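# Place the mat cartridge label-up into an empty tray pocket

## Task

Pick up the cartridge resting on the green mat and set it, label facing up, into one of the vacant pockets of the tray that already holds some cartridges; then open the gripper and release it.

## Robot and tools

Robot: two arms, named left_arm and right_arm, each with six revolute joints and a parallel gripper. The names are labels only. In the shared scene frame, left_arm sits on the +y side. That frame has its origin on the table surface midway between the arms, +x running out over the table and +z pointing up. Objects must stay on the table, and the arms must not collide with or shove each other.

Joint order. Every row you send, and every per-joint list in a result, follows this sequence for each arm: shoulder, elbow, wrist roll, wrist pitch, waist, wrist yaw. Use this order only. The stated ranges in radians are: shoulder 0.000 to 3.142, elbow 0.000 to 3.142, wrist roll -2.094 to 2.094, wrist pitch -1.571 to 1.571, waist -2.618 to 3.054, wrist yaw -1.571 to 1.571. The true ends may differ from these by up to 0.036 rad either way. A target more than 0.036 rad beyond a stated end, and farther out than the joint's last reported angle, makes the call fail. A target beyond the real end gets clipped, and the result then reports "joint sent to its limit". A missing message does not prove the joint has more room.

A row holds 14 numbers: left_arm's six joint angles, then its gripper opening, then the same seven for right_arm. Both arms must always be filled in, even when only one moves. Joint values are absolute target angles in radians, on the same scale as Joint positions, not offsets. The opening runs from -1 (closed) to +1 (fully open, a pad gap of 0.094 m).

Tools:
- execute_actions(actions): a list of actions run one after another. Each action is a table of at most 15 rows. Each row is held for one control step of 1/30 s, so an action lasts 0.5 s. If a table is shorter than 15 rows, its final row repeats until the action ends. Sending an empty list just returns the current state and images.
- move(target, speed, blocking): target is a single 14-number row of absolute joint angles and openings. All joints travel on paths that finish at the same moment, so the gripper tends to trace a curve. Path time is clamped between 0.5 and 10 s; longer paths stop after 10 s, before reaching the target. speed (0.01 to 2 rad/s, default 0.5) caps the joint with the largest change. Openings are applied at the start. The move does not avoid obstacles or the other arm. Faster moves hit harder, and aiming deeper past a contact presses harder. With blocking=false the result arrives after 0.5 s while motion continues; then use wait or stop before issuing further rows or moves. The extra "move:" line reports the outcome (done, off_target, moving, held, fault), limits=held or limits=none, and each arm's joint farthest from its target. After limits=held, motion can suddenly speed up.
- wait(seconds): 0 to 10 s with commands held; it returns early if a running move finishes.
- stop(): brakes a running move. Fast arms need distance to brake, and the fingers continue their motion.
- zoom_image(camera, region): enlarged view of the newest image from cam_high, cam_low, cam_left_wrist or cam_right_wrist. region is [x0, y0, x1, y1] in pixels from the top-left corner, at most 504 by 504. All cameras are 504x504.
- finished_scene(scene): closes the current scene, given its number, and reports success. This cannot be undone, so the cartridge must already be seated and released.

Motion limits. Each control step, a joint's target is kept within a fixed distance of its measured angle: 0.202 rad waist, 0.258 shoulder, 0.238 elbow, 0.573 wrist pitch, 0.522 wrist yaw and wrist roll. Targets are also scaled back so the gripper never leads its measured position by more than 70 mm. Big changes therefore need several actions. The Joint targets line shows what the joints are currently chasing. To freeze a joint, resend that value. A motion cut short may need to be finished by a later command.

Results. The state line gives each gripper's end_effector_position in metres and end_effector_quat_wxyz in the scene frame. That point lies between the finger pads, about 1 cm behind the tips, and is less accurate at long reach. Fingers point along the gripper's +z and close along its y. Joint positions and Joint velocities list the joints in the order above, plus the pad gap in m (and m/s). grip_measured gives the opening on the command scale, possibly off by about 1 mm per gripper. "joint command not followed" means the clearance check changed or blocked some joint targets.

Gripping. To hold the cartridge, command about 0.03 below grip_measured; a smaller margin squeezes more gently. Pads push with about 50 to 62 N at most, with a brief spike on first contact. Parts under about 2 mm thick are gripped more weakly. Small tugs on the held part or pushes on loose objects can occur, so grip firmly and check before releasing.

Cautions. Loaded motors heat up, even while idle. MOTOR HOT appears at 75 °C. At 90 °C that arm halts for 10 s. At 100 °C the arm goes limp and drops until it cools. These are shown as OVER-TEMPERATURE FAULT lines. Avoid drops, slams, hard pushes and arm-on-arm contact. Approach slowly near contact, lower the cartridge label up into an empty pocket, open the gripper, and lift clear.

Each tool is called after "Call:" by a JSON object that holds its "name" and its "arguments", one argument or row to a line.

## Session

Call:
{"name": "execute_actions", "arguments": {
  "actions": []
}}

Scene clock: 0.00 s.
left_arm: end_effector_position=(+0.0952, +0.5363, +0.2555) grip_measured=+1.000 end_effector_quat_wxyz=(-0.508, +0.701, -0.493, +0.091) | right_arm: end_effector_position=(+0.6111, -0.0288, +0.2528) grip_measured=+1.000 end_effector_quat_wxyz=(-0.440, +0.766, -0.457, +0.109)
Joint names: [shoulder, elbow, wrist roll, wrist pitch, waist, wrist yaw]
Joint positions: left_arm=[ 1.052  0.996 -0.343 -0.845  1.916  0.933  0.094] | right_arm=[ 2.244  2.319 -1.619 -0.781  0.154 -0.432  0.094]
Joint velocities: left_arm=[-0.007 -0.027  0.007  0.007 -0.002  0.022  0.   ] | right_arm=[-0.007  0.002 -0.11   0.037  0.002 -0.081  0.   ]
Joint targets: left_arm=[1.046 1.004 -0.337 -0.845 1.916 0.943] | right_arm=[2.229 2.330 -1.615 -0.783 0.154 -0.440]

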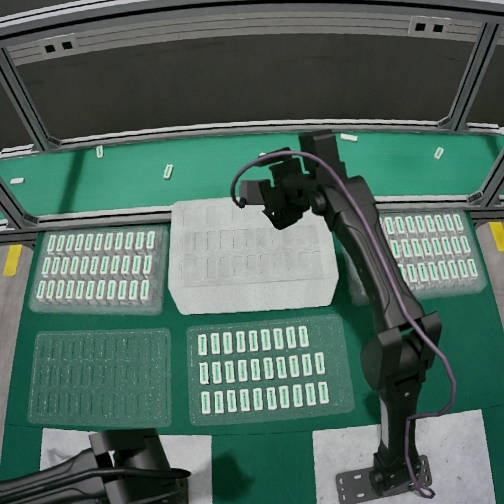

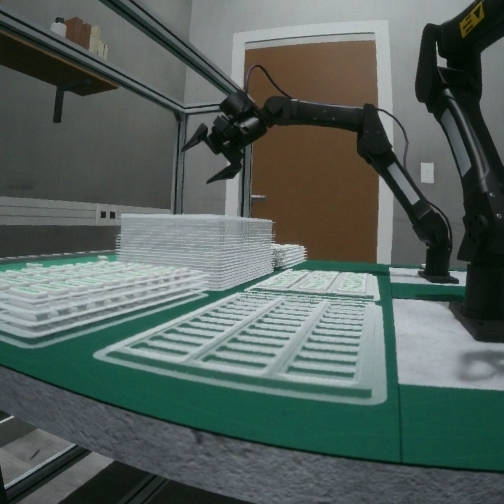

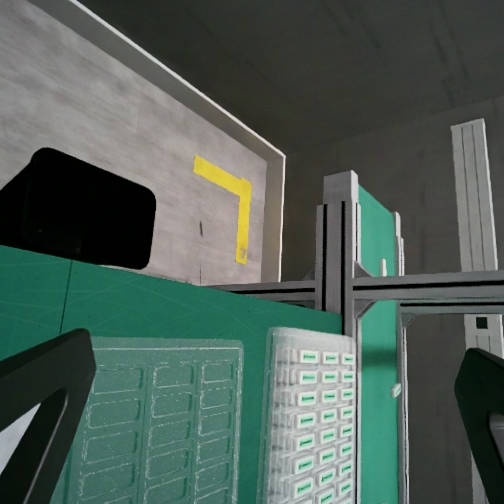

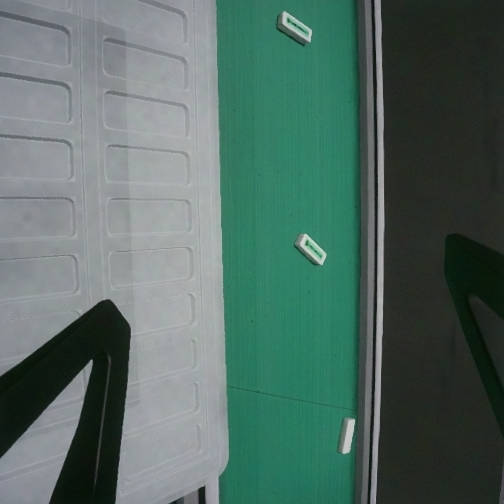

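Retract the right arm to reveal the cartridge.

Call:
{"name": "move", "arguments": {
  "target": [1.046,1.004,-0.337,-0.845,1.916,0.943,1,1.2,1.2,0,-1.5,0.6,0,1],
  "speed": 1.0
}}

Scene clock: 3.97 s.
left_arm: end_effector_position=(+0.0949, +0.5364, +0.2552) grip_measured=+1.000 end_effector_quat_wxyz=(-0.507, +0.701, -0.493, +0.090) | right_arm: end_effector_position=(+0.1967, -0.1230, +0.1778) grip_measured=+1.000 end_effector_quat_wxyz=(+0.037, -0.338, +0.940, +0.018)
Joint names: [shoulder, elbow, wrist roll, wrist pitch, waist, wrist yaw]
Joint positions: left_arm=[ 1.052  0.996 -0.343 -0.845  1.916  0.93   0.094] | right_arm=[ 1.223  1.218 -0.007 -1.484  0.59  -0.009  0.094]
Joint velocities: left_arm=[ 0.017 -0.002  0.066 -0.007 -0.022 -0.066  0.   ] | right_arm=[-0.022 -0.002  0.051 -0.007 -0.007 -0.066  0.   ]
Joint targets: left_arm=[1.046 1.004 -0.337 -0.845 1.916 0.943] | right_arm=[1.200 1.200 -0.000 -1.500 0.600 0.000]
move: off_target (right_arm); limits=none; left_arm: farthest joint: the wrist yaw, 0.013 radians from its target (0.010 radians at the start); right_arm: farthest joint: the shoulder, 0.023 radians from its target (1.044 radians at the start)

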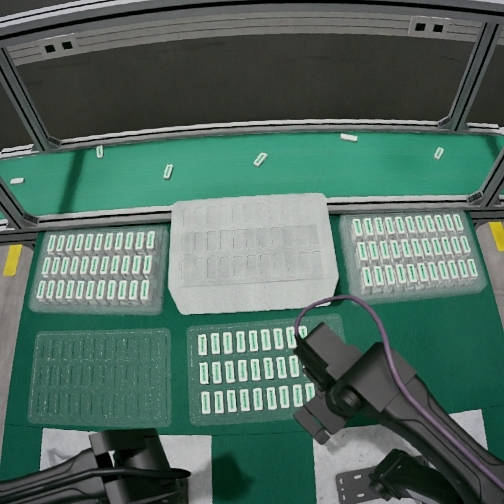

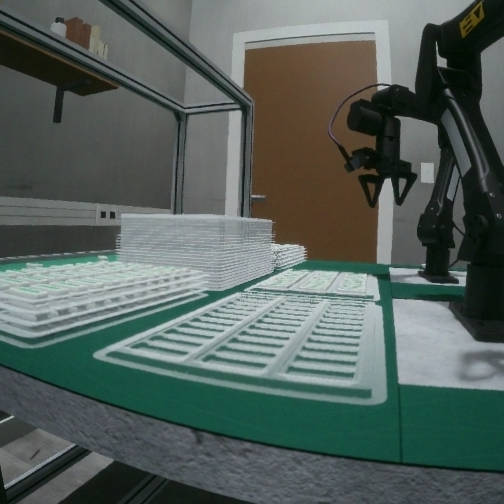

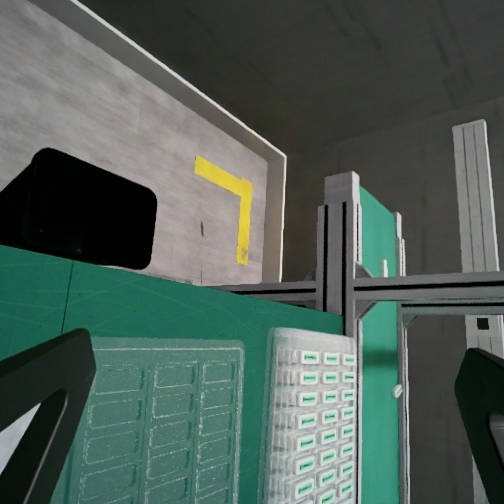

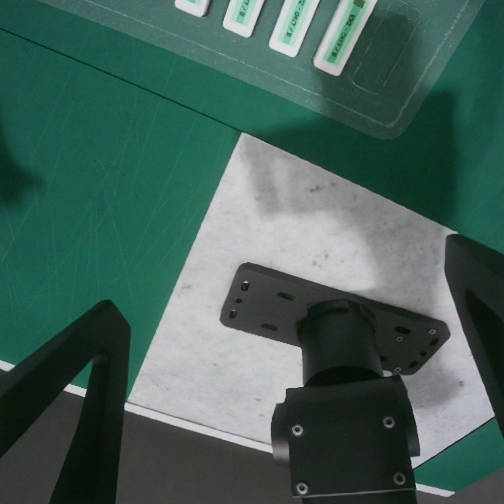

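Call:
{"name": "move", "arguments": {
  "target": [1.046,1.004,-0.337,-0.845,1.916,0.943,1,1.3,1.2,0,-1.4,-0.9,0,1],
  "speed": 1.0
}}

Scene clock: 7.30 s.
left_arm: end_effector_position=(+0.0945, +0.5365, +0.2549) grip_measured=+1.000 end_effector_quat_wxyz=(-0.507, +0.702, -0.492, +0.090) | right_arm: end_effector_position=(+0.1971, -0.4018, +0.1673) grip_measured=+1.000 end_effector_quat_wxyz=(+0.038, +0.387, +0.921, -0.016)
Joint names: [shoulder, elbow, wrist roll, wrist pitch, waist, wrist yaw]
Joint positions: left_arm=[ 1.052  0.996 -0.343 -0.845  1.916  0.927  0.094] | right_arm=[ 1.287  1.218 -0.006 -1.419 -0.893 -0.001  0.094]
Joint velocities: left_arm=[-0.012 -0.012 -0.081  0.051  0.022  0.007  0.   ] | right_arm=[-0.012 -0.002 -0.051 -0.007  0.012  0.007  0.   ]
Joint targets: left_arm=[1.046 1.004 -0.337 -0.845 1.916 0.943] | right_arm=[1.300 1.200 0.000 -1.400 -0.900 0.000]
move: done; limits=none; left_arm: farthest joint: the wrist yaw, 0.016 radians from its target (0.013 radians at the start); right_arm: farthest joint: the wrist pitch, 0.019 radians from its target (0.084 radians at the start)

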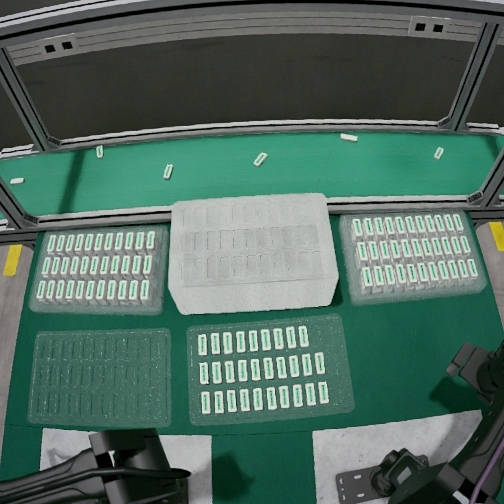

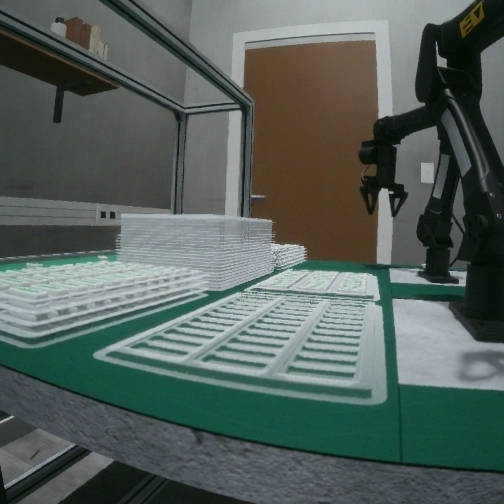

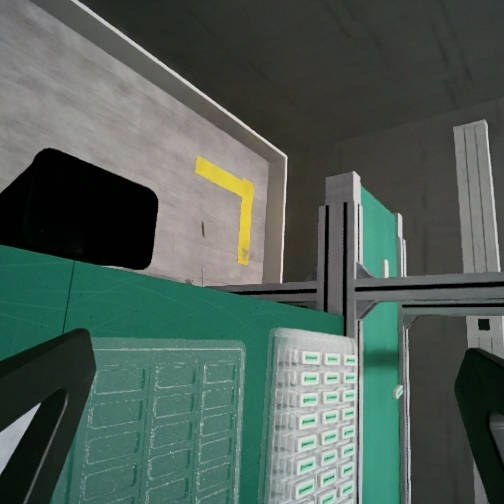

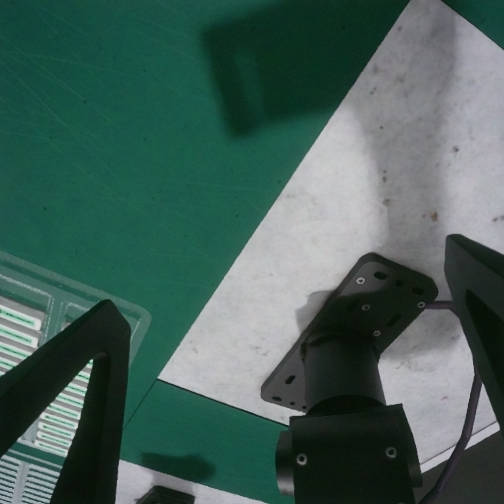

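Call:
{"name": "zoom_image", "arguments": {
  "camera": "cam_high",
  "region": [130,130,380,330]
}}

Call:
{"name": "zoom_image", "arguments": {
  "camera": "cam_high",
  "region": [0,300,504,504]
}}

Call:
{"name": "zoom_image", "arguments": {
  "camera": "cam_low",
  "region": [200,230,460,310]
}}

Region (130, 130, 380, 330) of cam_high's 504x504 image, scaled by 2.016, with more detail than that image has; it fills the top 403 rows of this view, and the rest is white.

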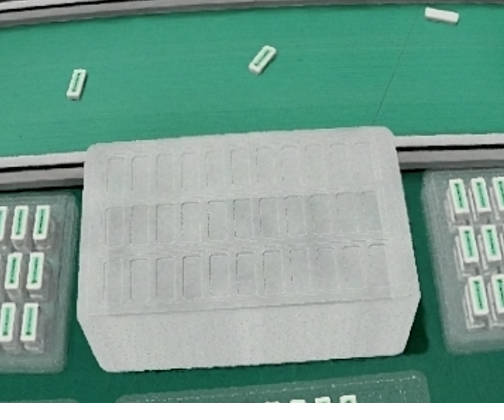

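Region (0, 300, 504, 504) of cam_high's 504x504 image, scaled by 1.000; it fills the top 204 rows of this view, and the rest is white.

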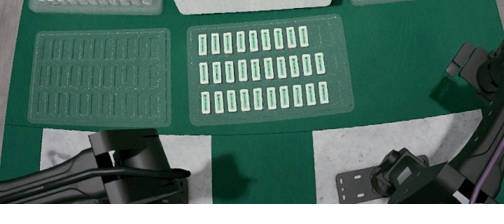

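Region (200, 230, 460, 310) of cam_low's 504x504 image, scaled by 1.938, with more detail than that image has; it fills the top 155 rows of this view, and the rest is white.

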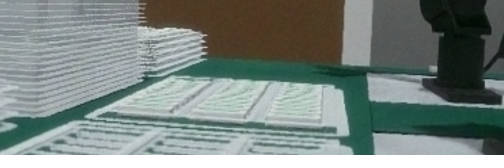

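Call:
{"name": "zoom_image", "arguments": {
  "camera": "cam_low",
  "region": [300,250,380,290]
}}

Call:
{"name": "zoom_image", "arguments": {
  "camera": "cam_high",
  "region": [290,290,504,440]
}}

Region (300, 250, 380, 290) of cam_low's 504x504 image, scaled by 6.300, with more detail than that image has.

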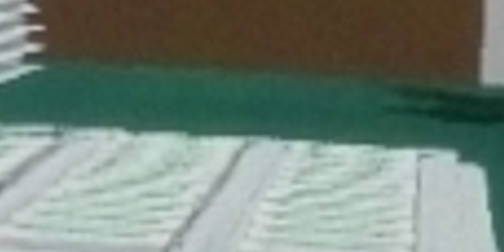

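Region (290, 290, 504, 440) of cam_high's 504x504 image, scaled by 2.355, with more detail than that image has; it fills the top 353 rows of this view, and the rest is white.

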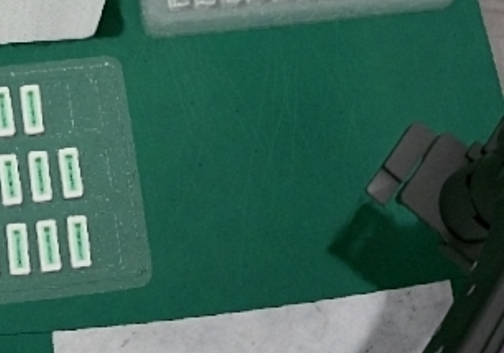

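Call:
{"name": "move", "arguments": {
  "target": [1.046,1.004,-0.337,-0.845,1.916,0.943,1,1.6,1.8,0,-1.2,0.1,0,1],
  "speed": 1.0
}}

Call:
{"name": "move", "arguments": {
  "target": [1.046,1.004,-0.337,-0.845,1.916,0.943,1,2.3,2.45,0,-1.2,0.15,0,1],
  "speed": 0.8
}}

Scene clock: 17.93 s.
left_arm: end_effector_position=(+0.0944, +0.5365, +0.2548) grip_measured=+1.000 end_effector_quat_wxyz=(-0.507, +0.702, -0.492, +0.089) | right_arm: end_effector_position=(+0.4198, -0.1738, +0.2685) grip_measured=+1.000 end_effector_quat_wxyz=(+0.258, -0.096, +0.961, +0.026)
Joint names: [shoulder, elbow, wrist roll, wrist pitch, waist, wrist yaw]
Joint positions: left_arm=[ 1.052  0.996 -0.343 -0.845  1.916  0.927  0.094] | right_arm=[ 1.59   1.762 -0.006 -1.219  0.101 -0.004  0.094]
Joint velocities: left_arm=[ 0.002 -0.002 -0.007 -0.037 -0.002 -0.051  0.   ] | right_arm=[-0.002 -0.002 -0.037  0.051 -0.012 -0.022  0.   ]
Joint targets: left_arm=[1.046 1.004 -0.337 -0.845 1.916 0.943] | right_arm=[1.600 1.800 -0.000 -1.200 0.100 -0.000]
move: off_target (right_arm); limits=none; left_arm: farthest joint: the wrist yaw, 0.016 radians from its target (0.016 radians at the start); right_arm: farthest joint: the elbow, 0.038 radians from its target (0.582 radians at the start)

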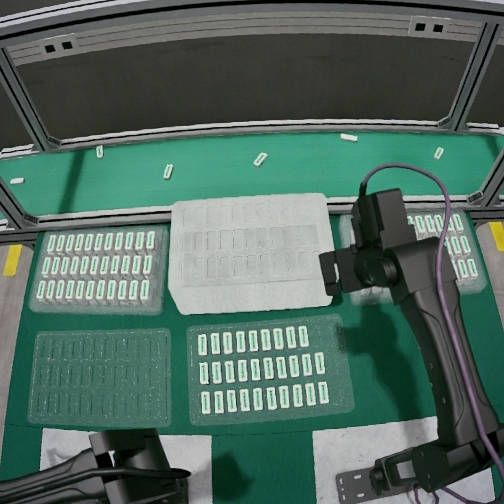

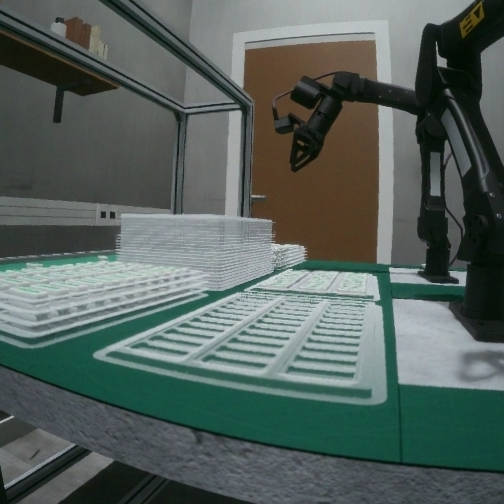

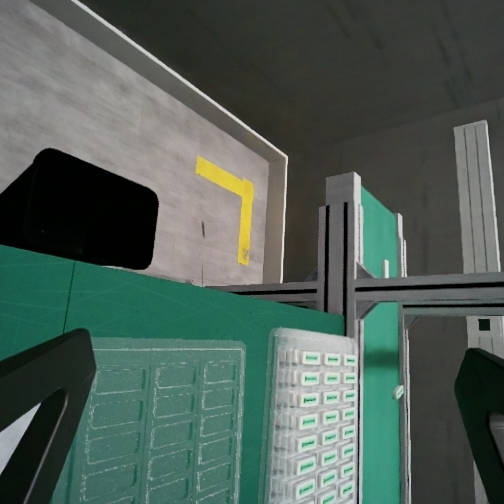

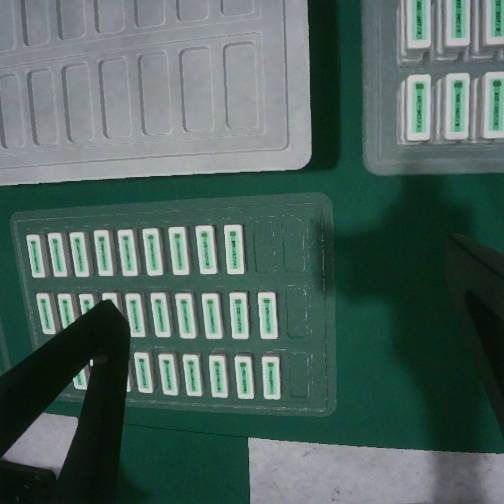

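Scene clock: 19.53 s.
left_arm: end_effector_position=(+0.0944, +0.5365, +0.2548) grip_measured=+1.000 end_effector_quat_wxyz=(-0.507, +0.702, -0.492, +0.089) | right_arm: end_effector_position=(+0.5780, -0.1194, +0.1747) grip_measured=+1.000 end_effector_quat_wxyz=(+0.227, -0.117, +0.966, +0.028)
Joint names: [shoulder, elbow, wrist roll, wrist pitch, waist, wrist yaw]
Joint positions: left_arm=[ 1.052  0.996 -0.343 -0.845  1.916  0.927  0.094] | right_arm=[ 2.313  2.413 -0.006 -1.209  0.143 -0.004  0.094]
Joint velocities: left_arm=[-0.032  0.007 -0.022 -0.022 -0.002 -0.095  0.   ] | right_arm=[-0.012  0.007 -0.037 -0.066  0.007  0.022  0.   ]
Joint targets: left_arm=[1.046 1.004 -0.337 -0.845 1.916 0.943] | right_arm=[2.300 2.450 -0.000 -1.200 0.150 -0.000]
move: off_target (right_arm); limits=none; left_arm: farthest joint: the wrist yaw, 0.016 radians from its target (0.016 radians at the start); right_arm: farthest joint: the elbow, 0.037 radians from its target (0.688 radians at the start)

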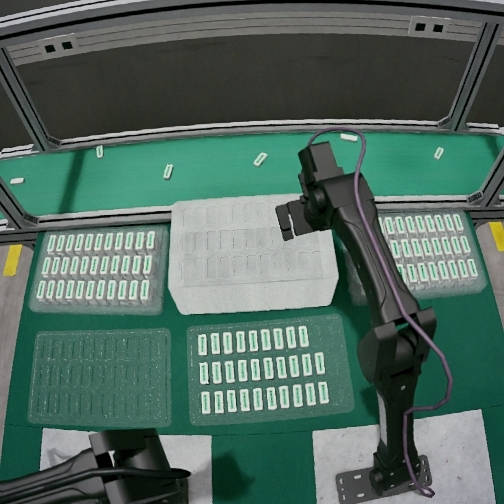

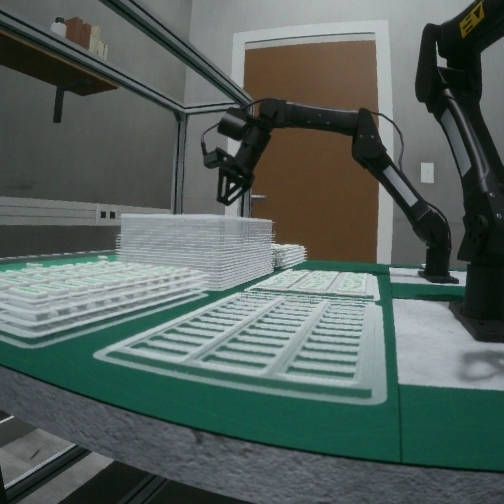

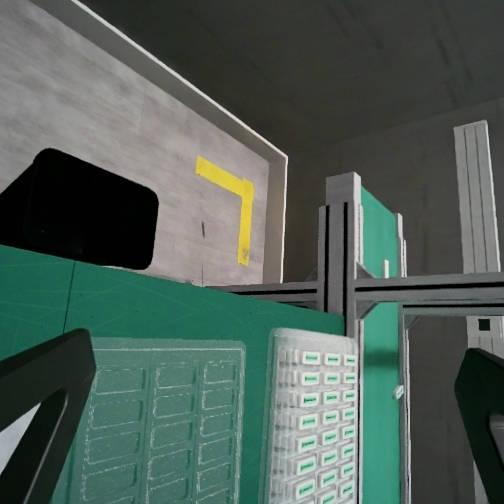

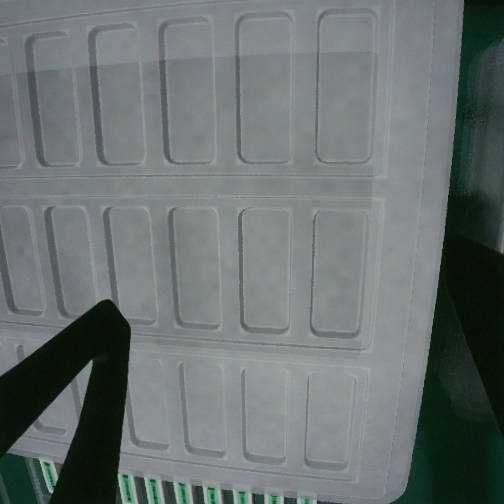

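Call:
{"name": "move", "arguments": {
  "target": [1.4,1.5,0,-1.2,1.5,0,1,1.6,1.8,0,-1.2,0.1,0,1],
  "speed": 1.0
}}

Call:
{"name": "move", "arguments": {
  "target": [1.4,1.5,0,-1.2,0.3,0,1,1.4,1.5,0,-1.2,-1.5,0,1],
  "speed": 1.0
}}

Scene clock: 25.17 s.
left_arm: end_effector_position=(+0.0652, +0.5789, +0.2356) grip_measured=+1.000 end_effector_quat_wxyz=(-0.170, +0.669, -0.706, -0.155) | right_arm: end_effector_position=(+0.4320, -0.1683, +0.2800) grip_measured=+1.000 end_effector_quat_wxyz=(+0.278, -0.099, +0.955, +0.029)
Joint names: [shoulder, elbow, wrist roll, wrist pitch, waist, wrist yaw]
Joint positions: left_arm=[ 1.391  1.471 -0.007 -1.186  1.508  0.007  0.094] | right_arm=[ 1.617  1.817 -0.006 -1.205  0.109 -0.004  0.094]
Joint velocities: left_arm=[ 0.002 -0.002  0.007 -0.007 -0.007 -0.095  0.   ] | right_arm=[-0.007 -0.002 -0.037  0.037 -0.027 -0.022  0.   ]
Joint targets: left_arm=[1.400 1.500 -0.000 -1.200 1.500 0.000] | right_arm=[1.600 1.800 -0.000 -1.200 0.100 0.000]
move: off_target (left_arm); limits=none; left_arm: farthest joint: the elbow, 0.029 radians from its target (0.504 radians at the start); right_arm: farthest joint: the shoulder, 0.017 radians from its target (0.713 radians at the start)

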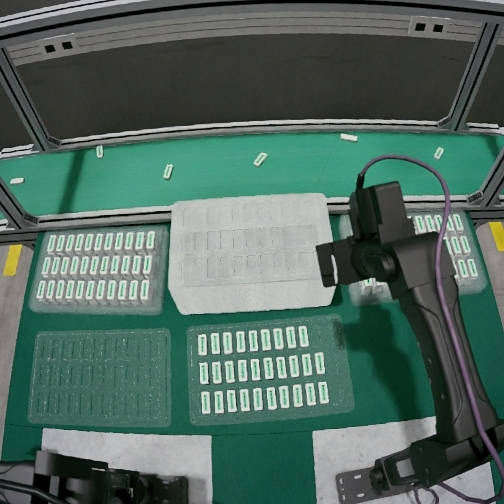

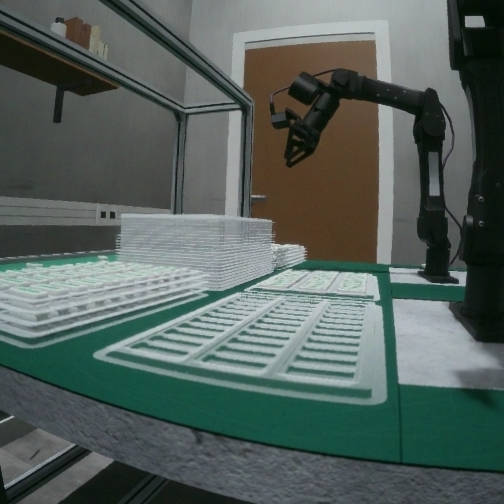

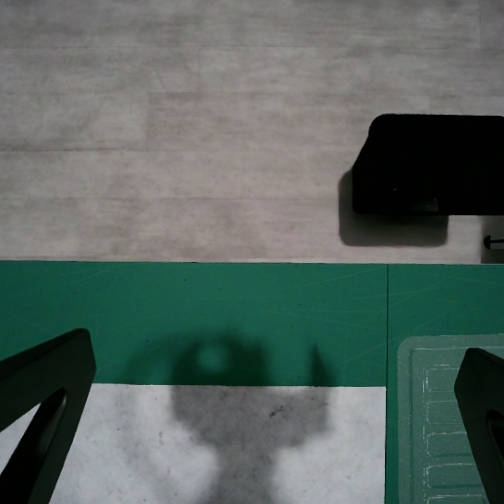

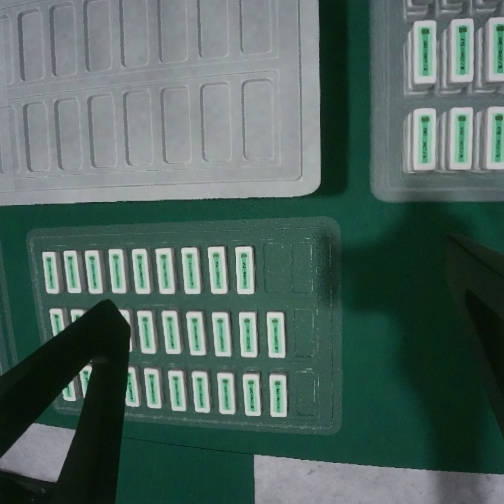

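Scene clock: 27.27 s.
left_arm: end_effector_position=(+0.3537, +0.3551, +0.2356) grip_measured=+1.000 end_effector_quat_wxyz=(+0.228, -0.153, +0.961, +0.034) | right_arm: end_effector_position=(+0.1019, -0.5741, +0.2383) grip_measured=+1.000 end_effector_quat_wxyz=(+0.171, +0.628, +0.745, -0.147)
Joint names: [shoulder, elbow, wrist roll, wrist pitch, waist, wrist yaw]
Joint positions: left_arm=[ 1.391  1.471 -0.006 -1.187  0.306  0.002  0.094] | right_arm=[ 1.429  1.518 -0.005 -1.204 -1.497  0.001  0.094]
Joint velocities: left_arm=[ 0.002 -0.007  0.022  0.066  0.017  0.022  0.   ] | right_arm=[-0.012  0.017 -0.066  0.007  0.007 -0.022  0.   ]
Joint targets: left_arm=[1.400 1.500 -0.000 -1.200 0.300 -0.000] | right_arm=[1.400 1.500 0.000 -1.200 -1.500 0.000]
move: off_target (left_arm, right_arm); limits=none; left_arm: farthest joint: the elbow, 0.029 radians from its target (0.029 radians at the start); right_arm: farthest joint: the shoulder, 0.029 radians from its target (0.217 radians at the start)

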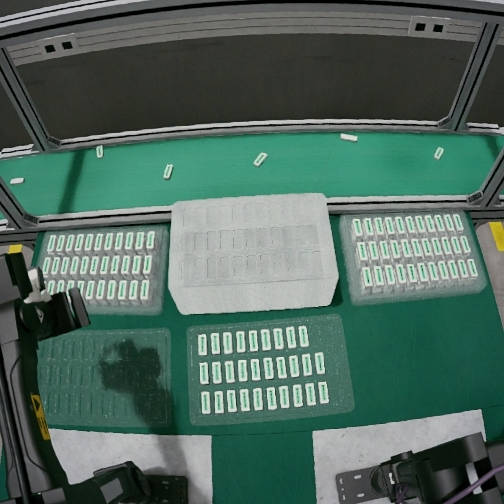

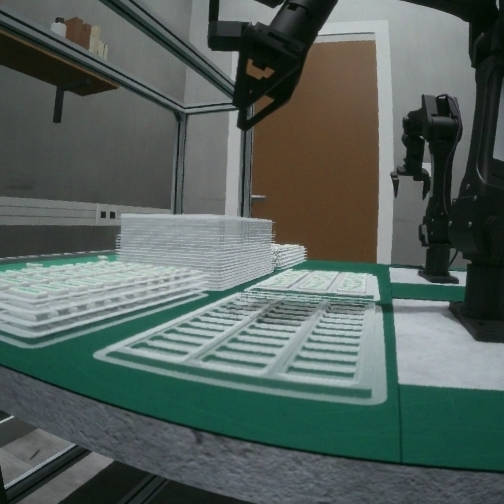

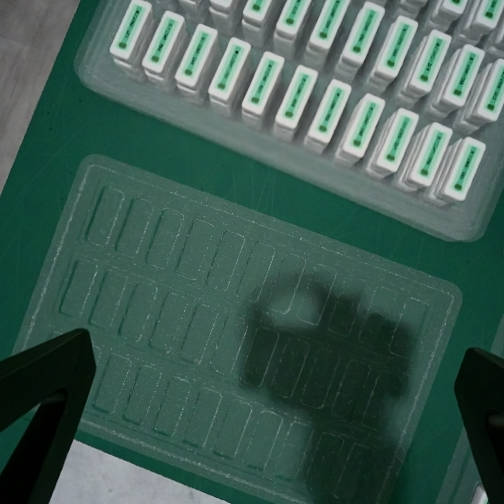

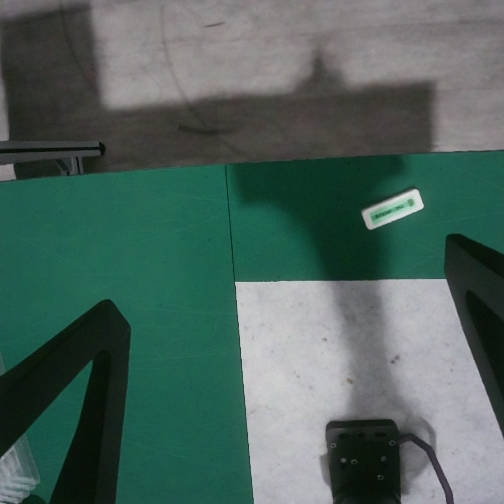

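Call:
{"name": "move", "arguments": {
  "target": [1.4,1.5,0,-1.2,0.9,0,1,1.4,0.83,0.97,-1.0,-1.75,0,1],
  "speed": 0.8
}}

Scene clock: 34.13 s.
left_arm: end_effector_position=(+0.2469, +0.5093, +0.2356) grip_measured=+1.000 end_effector_quat_wxyz=(+0.208, -0.425, +0.876, +0.099) | right_arm: end_effector_position=(+0.0307, -0.4600, +0.0463) grip_measured=+1.000 end_effector_quat_wxyz=(-0.014, +0.965, +0.261, +0.005)
Joint names: [shoulder, elbow, wrist roll, wrist pitch, waist, wrist yaw]
Joint positions: left_arm=[ 1.391  1.471 -0.006 -1.187  0.893  0.     0.094] | right_arm=[ 1.429  0.843  0.963 -1.016 -1.742  0.001  0.094]
Joint velocities: left_arm=[-0.002 -0.007  0.022 -0.037 -0.007 -0.037  0.   ] | right_arm=[ 0.007 -0.017  0.007 -0.022 -0.012  0.007  0.   ]
Joint targets: left_arm=[1.400 1.500 0.000 -1.200 0.900 -0.000] | right_arm=[1.400 0.830 0.970 -1.000 -1.750 -0.000]
move: off_target (left_arm, right_arm); limits=none; left_arm: farthest joint: the elbow, 0.029 radians from its target (0.029 radians at the start); right_arm: farthest joint: the shoulder, 0.029 radians from its target (0.029 radians at the start)

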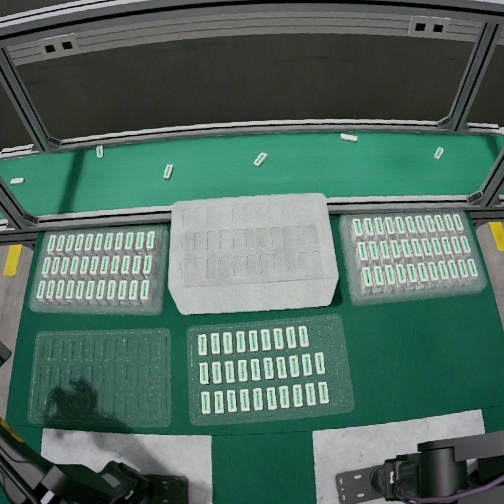

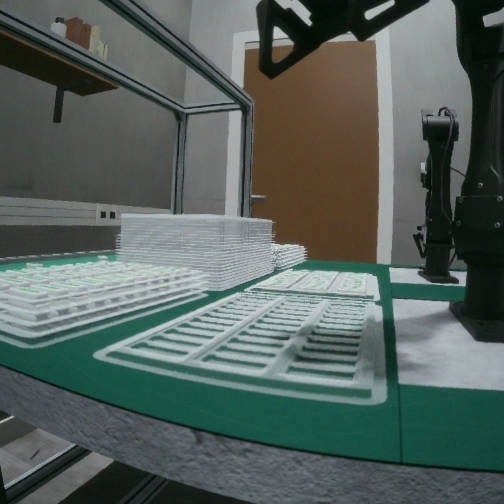

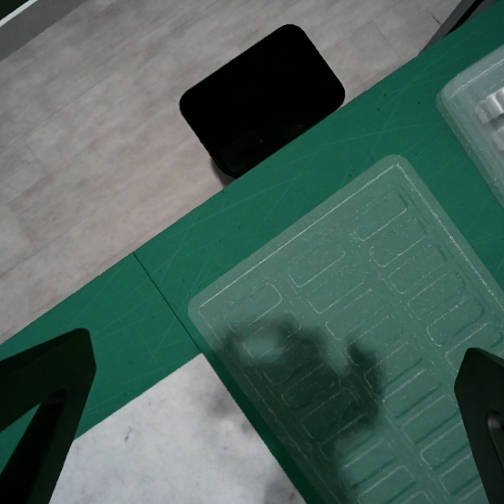

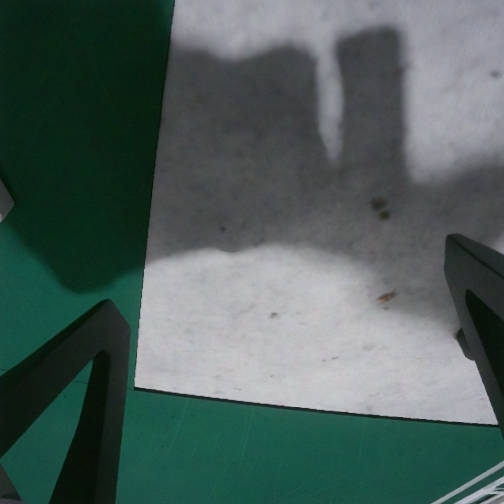

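Call:
{"name": "move", "arguments": {
  "target": [1.4,1.5,0,-1.2,0.9,0,1,1.75,1.21,0.97,-1.0,-1.75,0,1],
  "speed": 0.5
}}

Scene clock: 39.53 s.
left_arm: end_effector_position=(+0.2469, +0.5093, +0.2356) grip_measured=+1.000 end_effector_quat_wxyz=(+0.208, -0.425, +0.876, +0.099) | right_arm: end_effector_position=(+0.0236, -0.5505, +0.0491) grip_measured=+1.000 end_effector_quat_wxyz=(-0.001, +0.965, +0.261, -0.000)
Joint names: [shoulder, elbow, wrist roll, wrist pitch, waist, wrist yaw]
Joint positions: left_arm=[ 1.391  1.471 -0.006 -1.187  0.893  0.     0.094] | right_arm=[ 1.742  1.174  0.963 -1.005 -1.742  0.001  0.094]
Joint velocities: left_arm=[-0.017 -0.017  0.022 -0.007 -0.012  0.095  0.   ] | right_arm=[-0.007 -0.002  0.066 -0.037  0.002 -0.037  0.   ]
Joint targets: left_arm=[1.400 1.500 0.000 -1.200 0.900 -0.000] | right_arm=[1.750 1.210 0.970 -1.000 -1.750 0.000]
move: off_target (left_arm, right_arm); limits=none; left_arm: farthest joint: the elbow, 0.029 radians from its target (0.029 radians at the start); right_arm: farthest joint: the elbow, 0.036 radians from its target (0.367 radians at the start)

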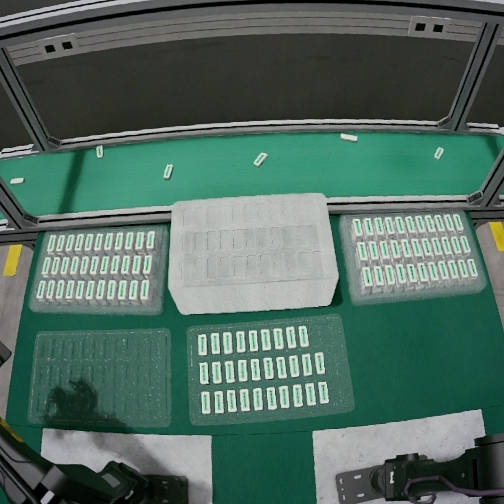

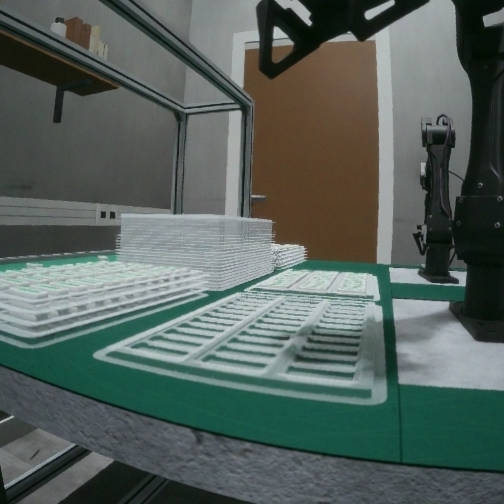

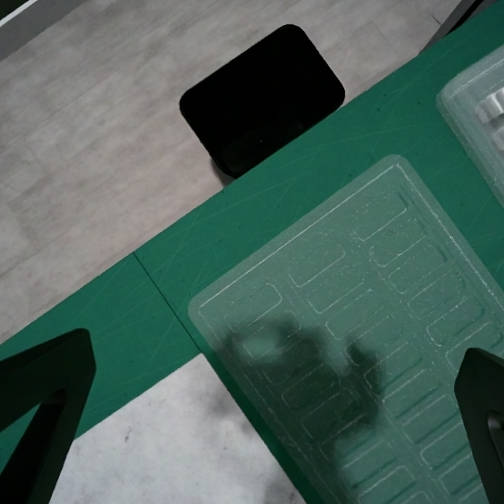

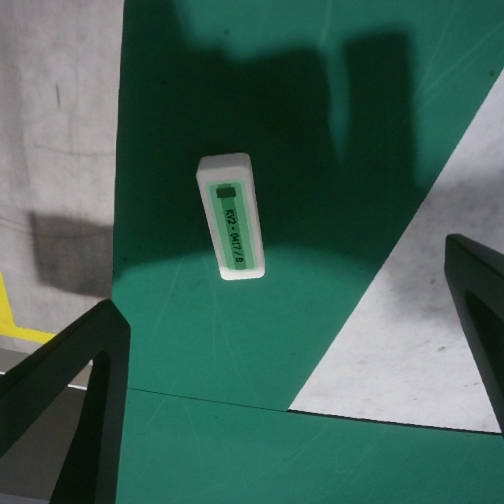

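Call:
{"name": "move", "arguments": {
  "target": [1.4,1.5,0,-1.2,0.9,0,1,1.85,1.23,1.06,-0.91,-1.72,0,0],
  "speed": 0.2
}}

Scene clock: 44.80 s.
left_arm: end_effector_position=(+0.2469, +0.5093, +0.2356) grip_measured=+1.000 end_effector_quat_wxyz=(+0.208, -0.425, +0.876, +0.099) | right_arm: end_effector_position=(+0.0263, -0.5691, +0.0244) grip_measured=+0.001 end_effector_quat_wxyz=(-0.001, +0.975, +0.224, -0.000)
Joint names: [shoulder, elbow, wrist roll, wrist pitch, waist, wrist yaw]
Joint positions: left_arm=[ 1.391  1.471 -0.006 -1.187  0.893  0.     0.094] | right_arm=[ 1.842  1.194  1.053 -0.925 -1.729  0.001  0.047]
Joint velocities: left_arm=[0.002 0.002 0.007 0.066 0.012 0.007 0.   ] | right_arm=[-0.007 -0.007 -0.007 -0.037 -0.007  0.037  0.001]
Joint targets: left_arm=[1.400 1.500 -0.000 -1.200 0.900 0.000] | right_arm=[1.850 1.230 1.060 -0.910 -1.720 0.000]
move: off_target (left_arm, right_arm); limits=none; left_arm: farthest joint: the elbow, 0.029 radians from its target (0.029 radians at the start); right_arm: farthest joint: the elbow, 0.036 radians from its target (0.056 radians at the start)

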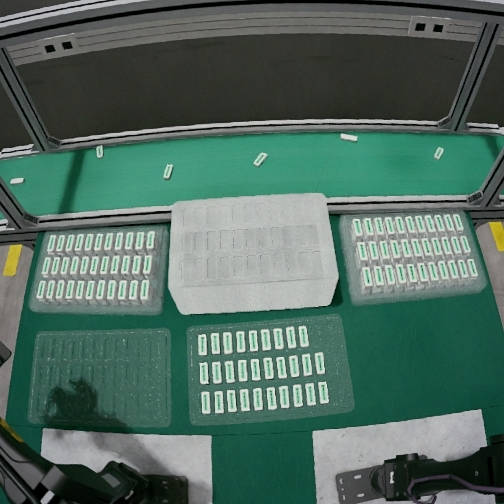

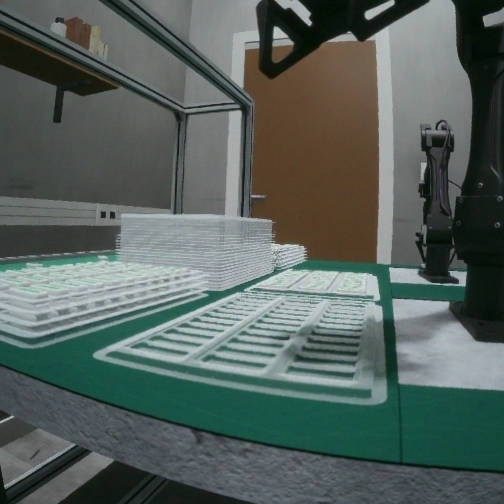

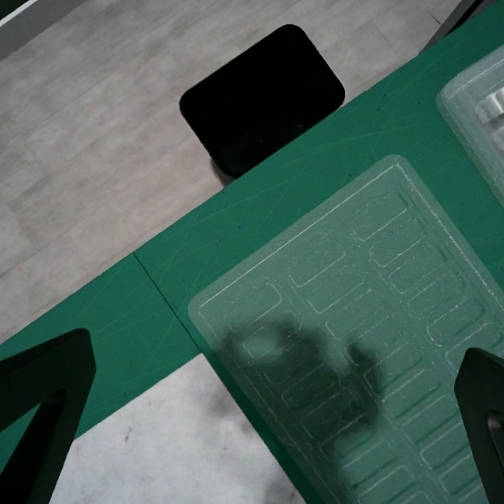

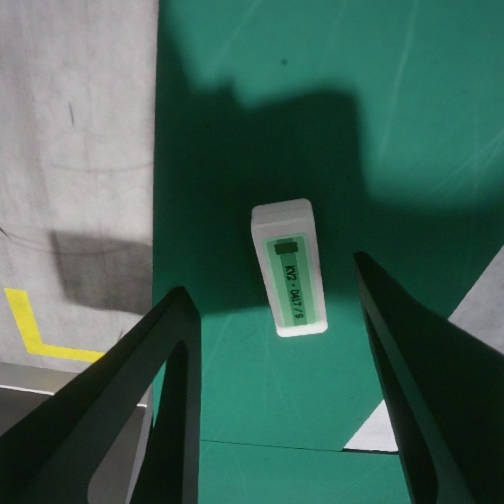

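Call:
{"name": "move", "arguments": {
  "target": [1.4,1.5,0,-1.2,0.9,0,1,1.85,1.13,1.08,-0.86,-1.70,0,0],
  "speed": 0.1
}}

Scene clock: 48.60 s.
left_arm: end_effector_position=(+0.2469, +0.5093, +0.2356) grip_measured=+1.000 end_effector_quat_wxyz=(+0.208, -0.425, +0.876, +0.099) | right_arm: end_effector_position=(+0.0328, -0.5659, +0.0141) grip_measured=+0.001 end_effector_quat_wxyz=(+0.001, +0.975, +0.224, -0.001)
Joint names: [shoulder, elbow, wrist roll, wrist pitch, waist, wrist yaw]
Joint positions: left_arm=[ 1.391  1.471 -0.006 -1.187  0.893  0.     0.094] | right_arm=[ 1.842  1.149  1.073 -0.875 -1.709  0.001  0.047]
Joint velocities: left_arm=[ 0.002 -0.002  0.037 -0.022 -0.027 -0.081  0.   ] | right_arm=[-0.017 -0.017 -0.007 -0.095  0.012  0.022  0.   ]
Joint targets: left_arm=[1.400 1.500 -0.000 -1.200 0.900 0.000] | right_arm=[1.850 1.130 1.080 -0.860 -1.700 -0.000]
move: off_target (left_arm); limits=none; left_arm: farthest joint: the elbow, 0.029 radians from its target (0.029 radians at the start); right_arm: farthest joint: the elbow, 0.019 radians from its target (0.064 radians at the start)

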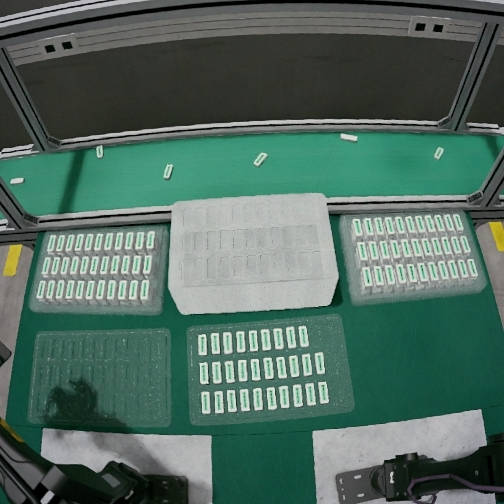

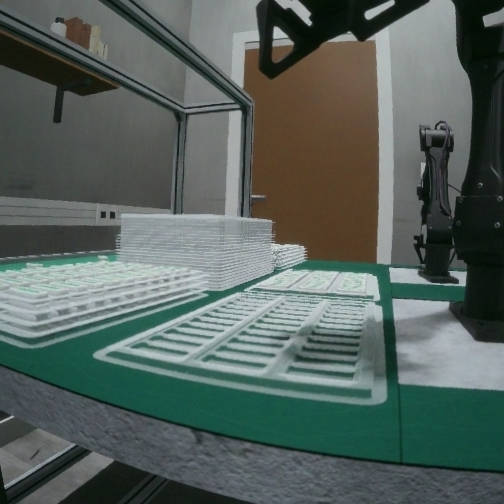

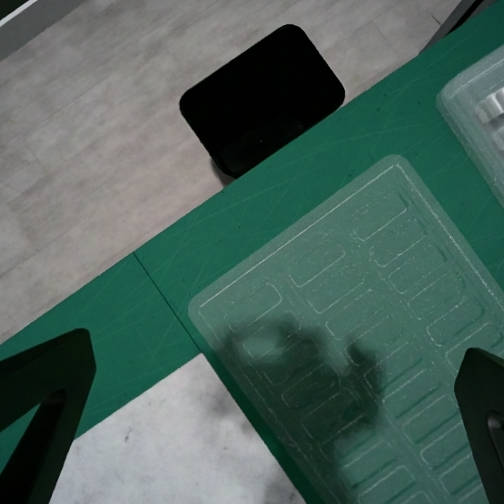

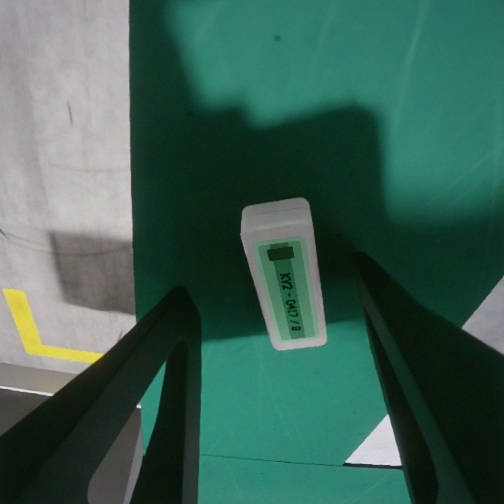

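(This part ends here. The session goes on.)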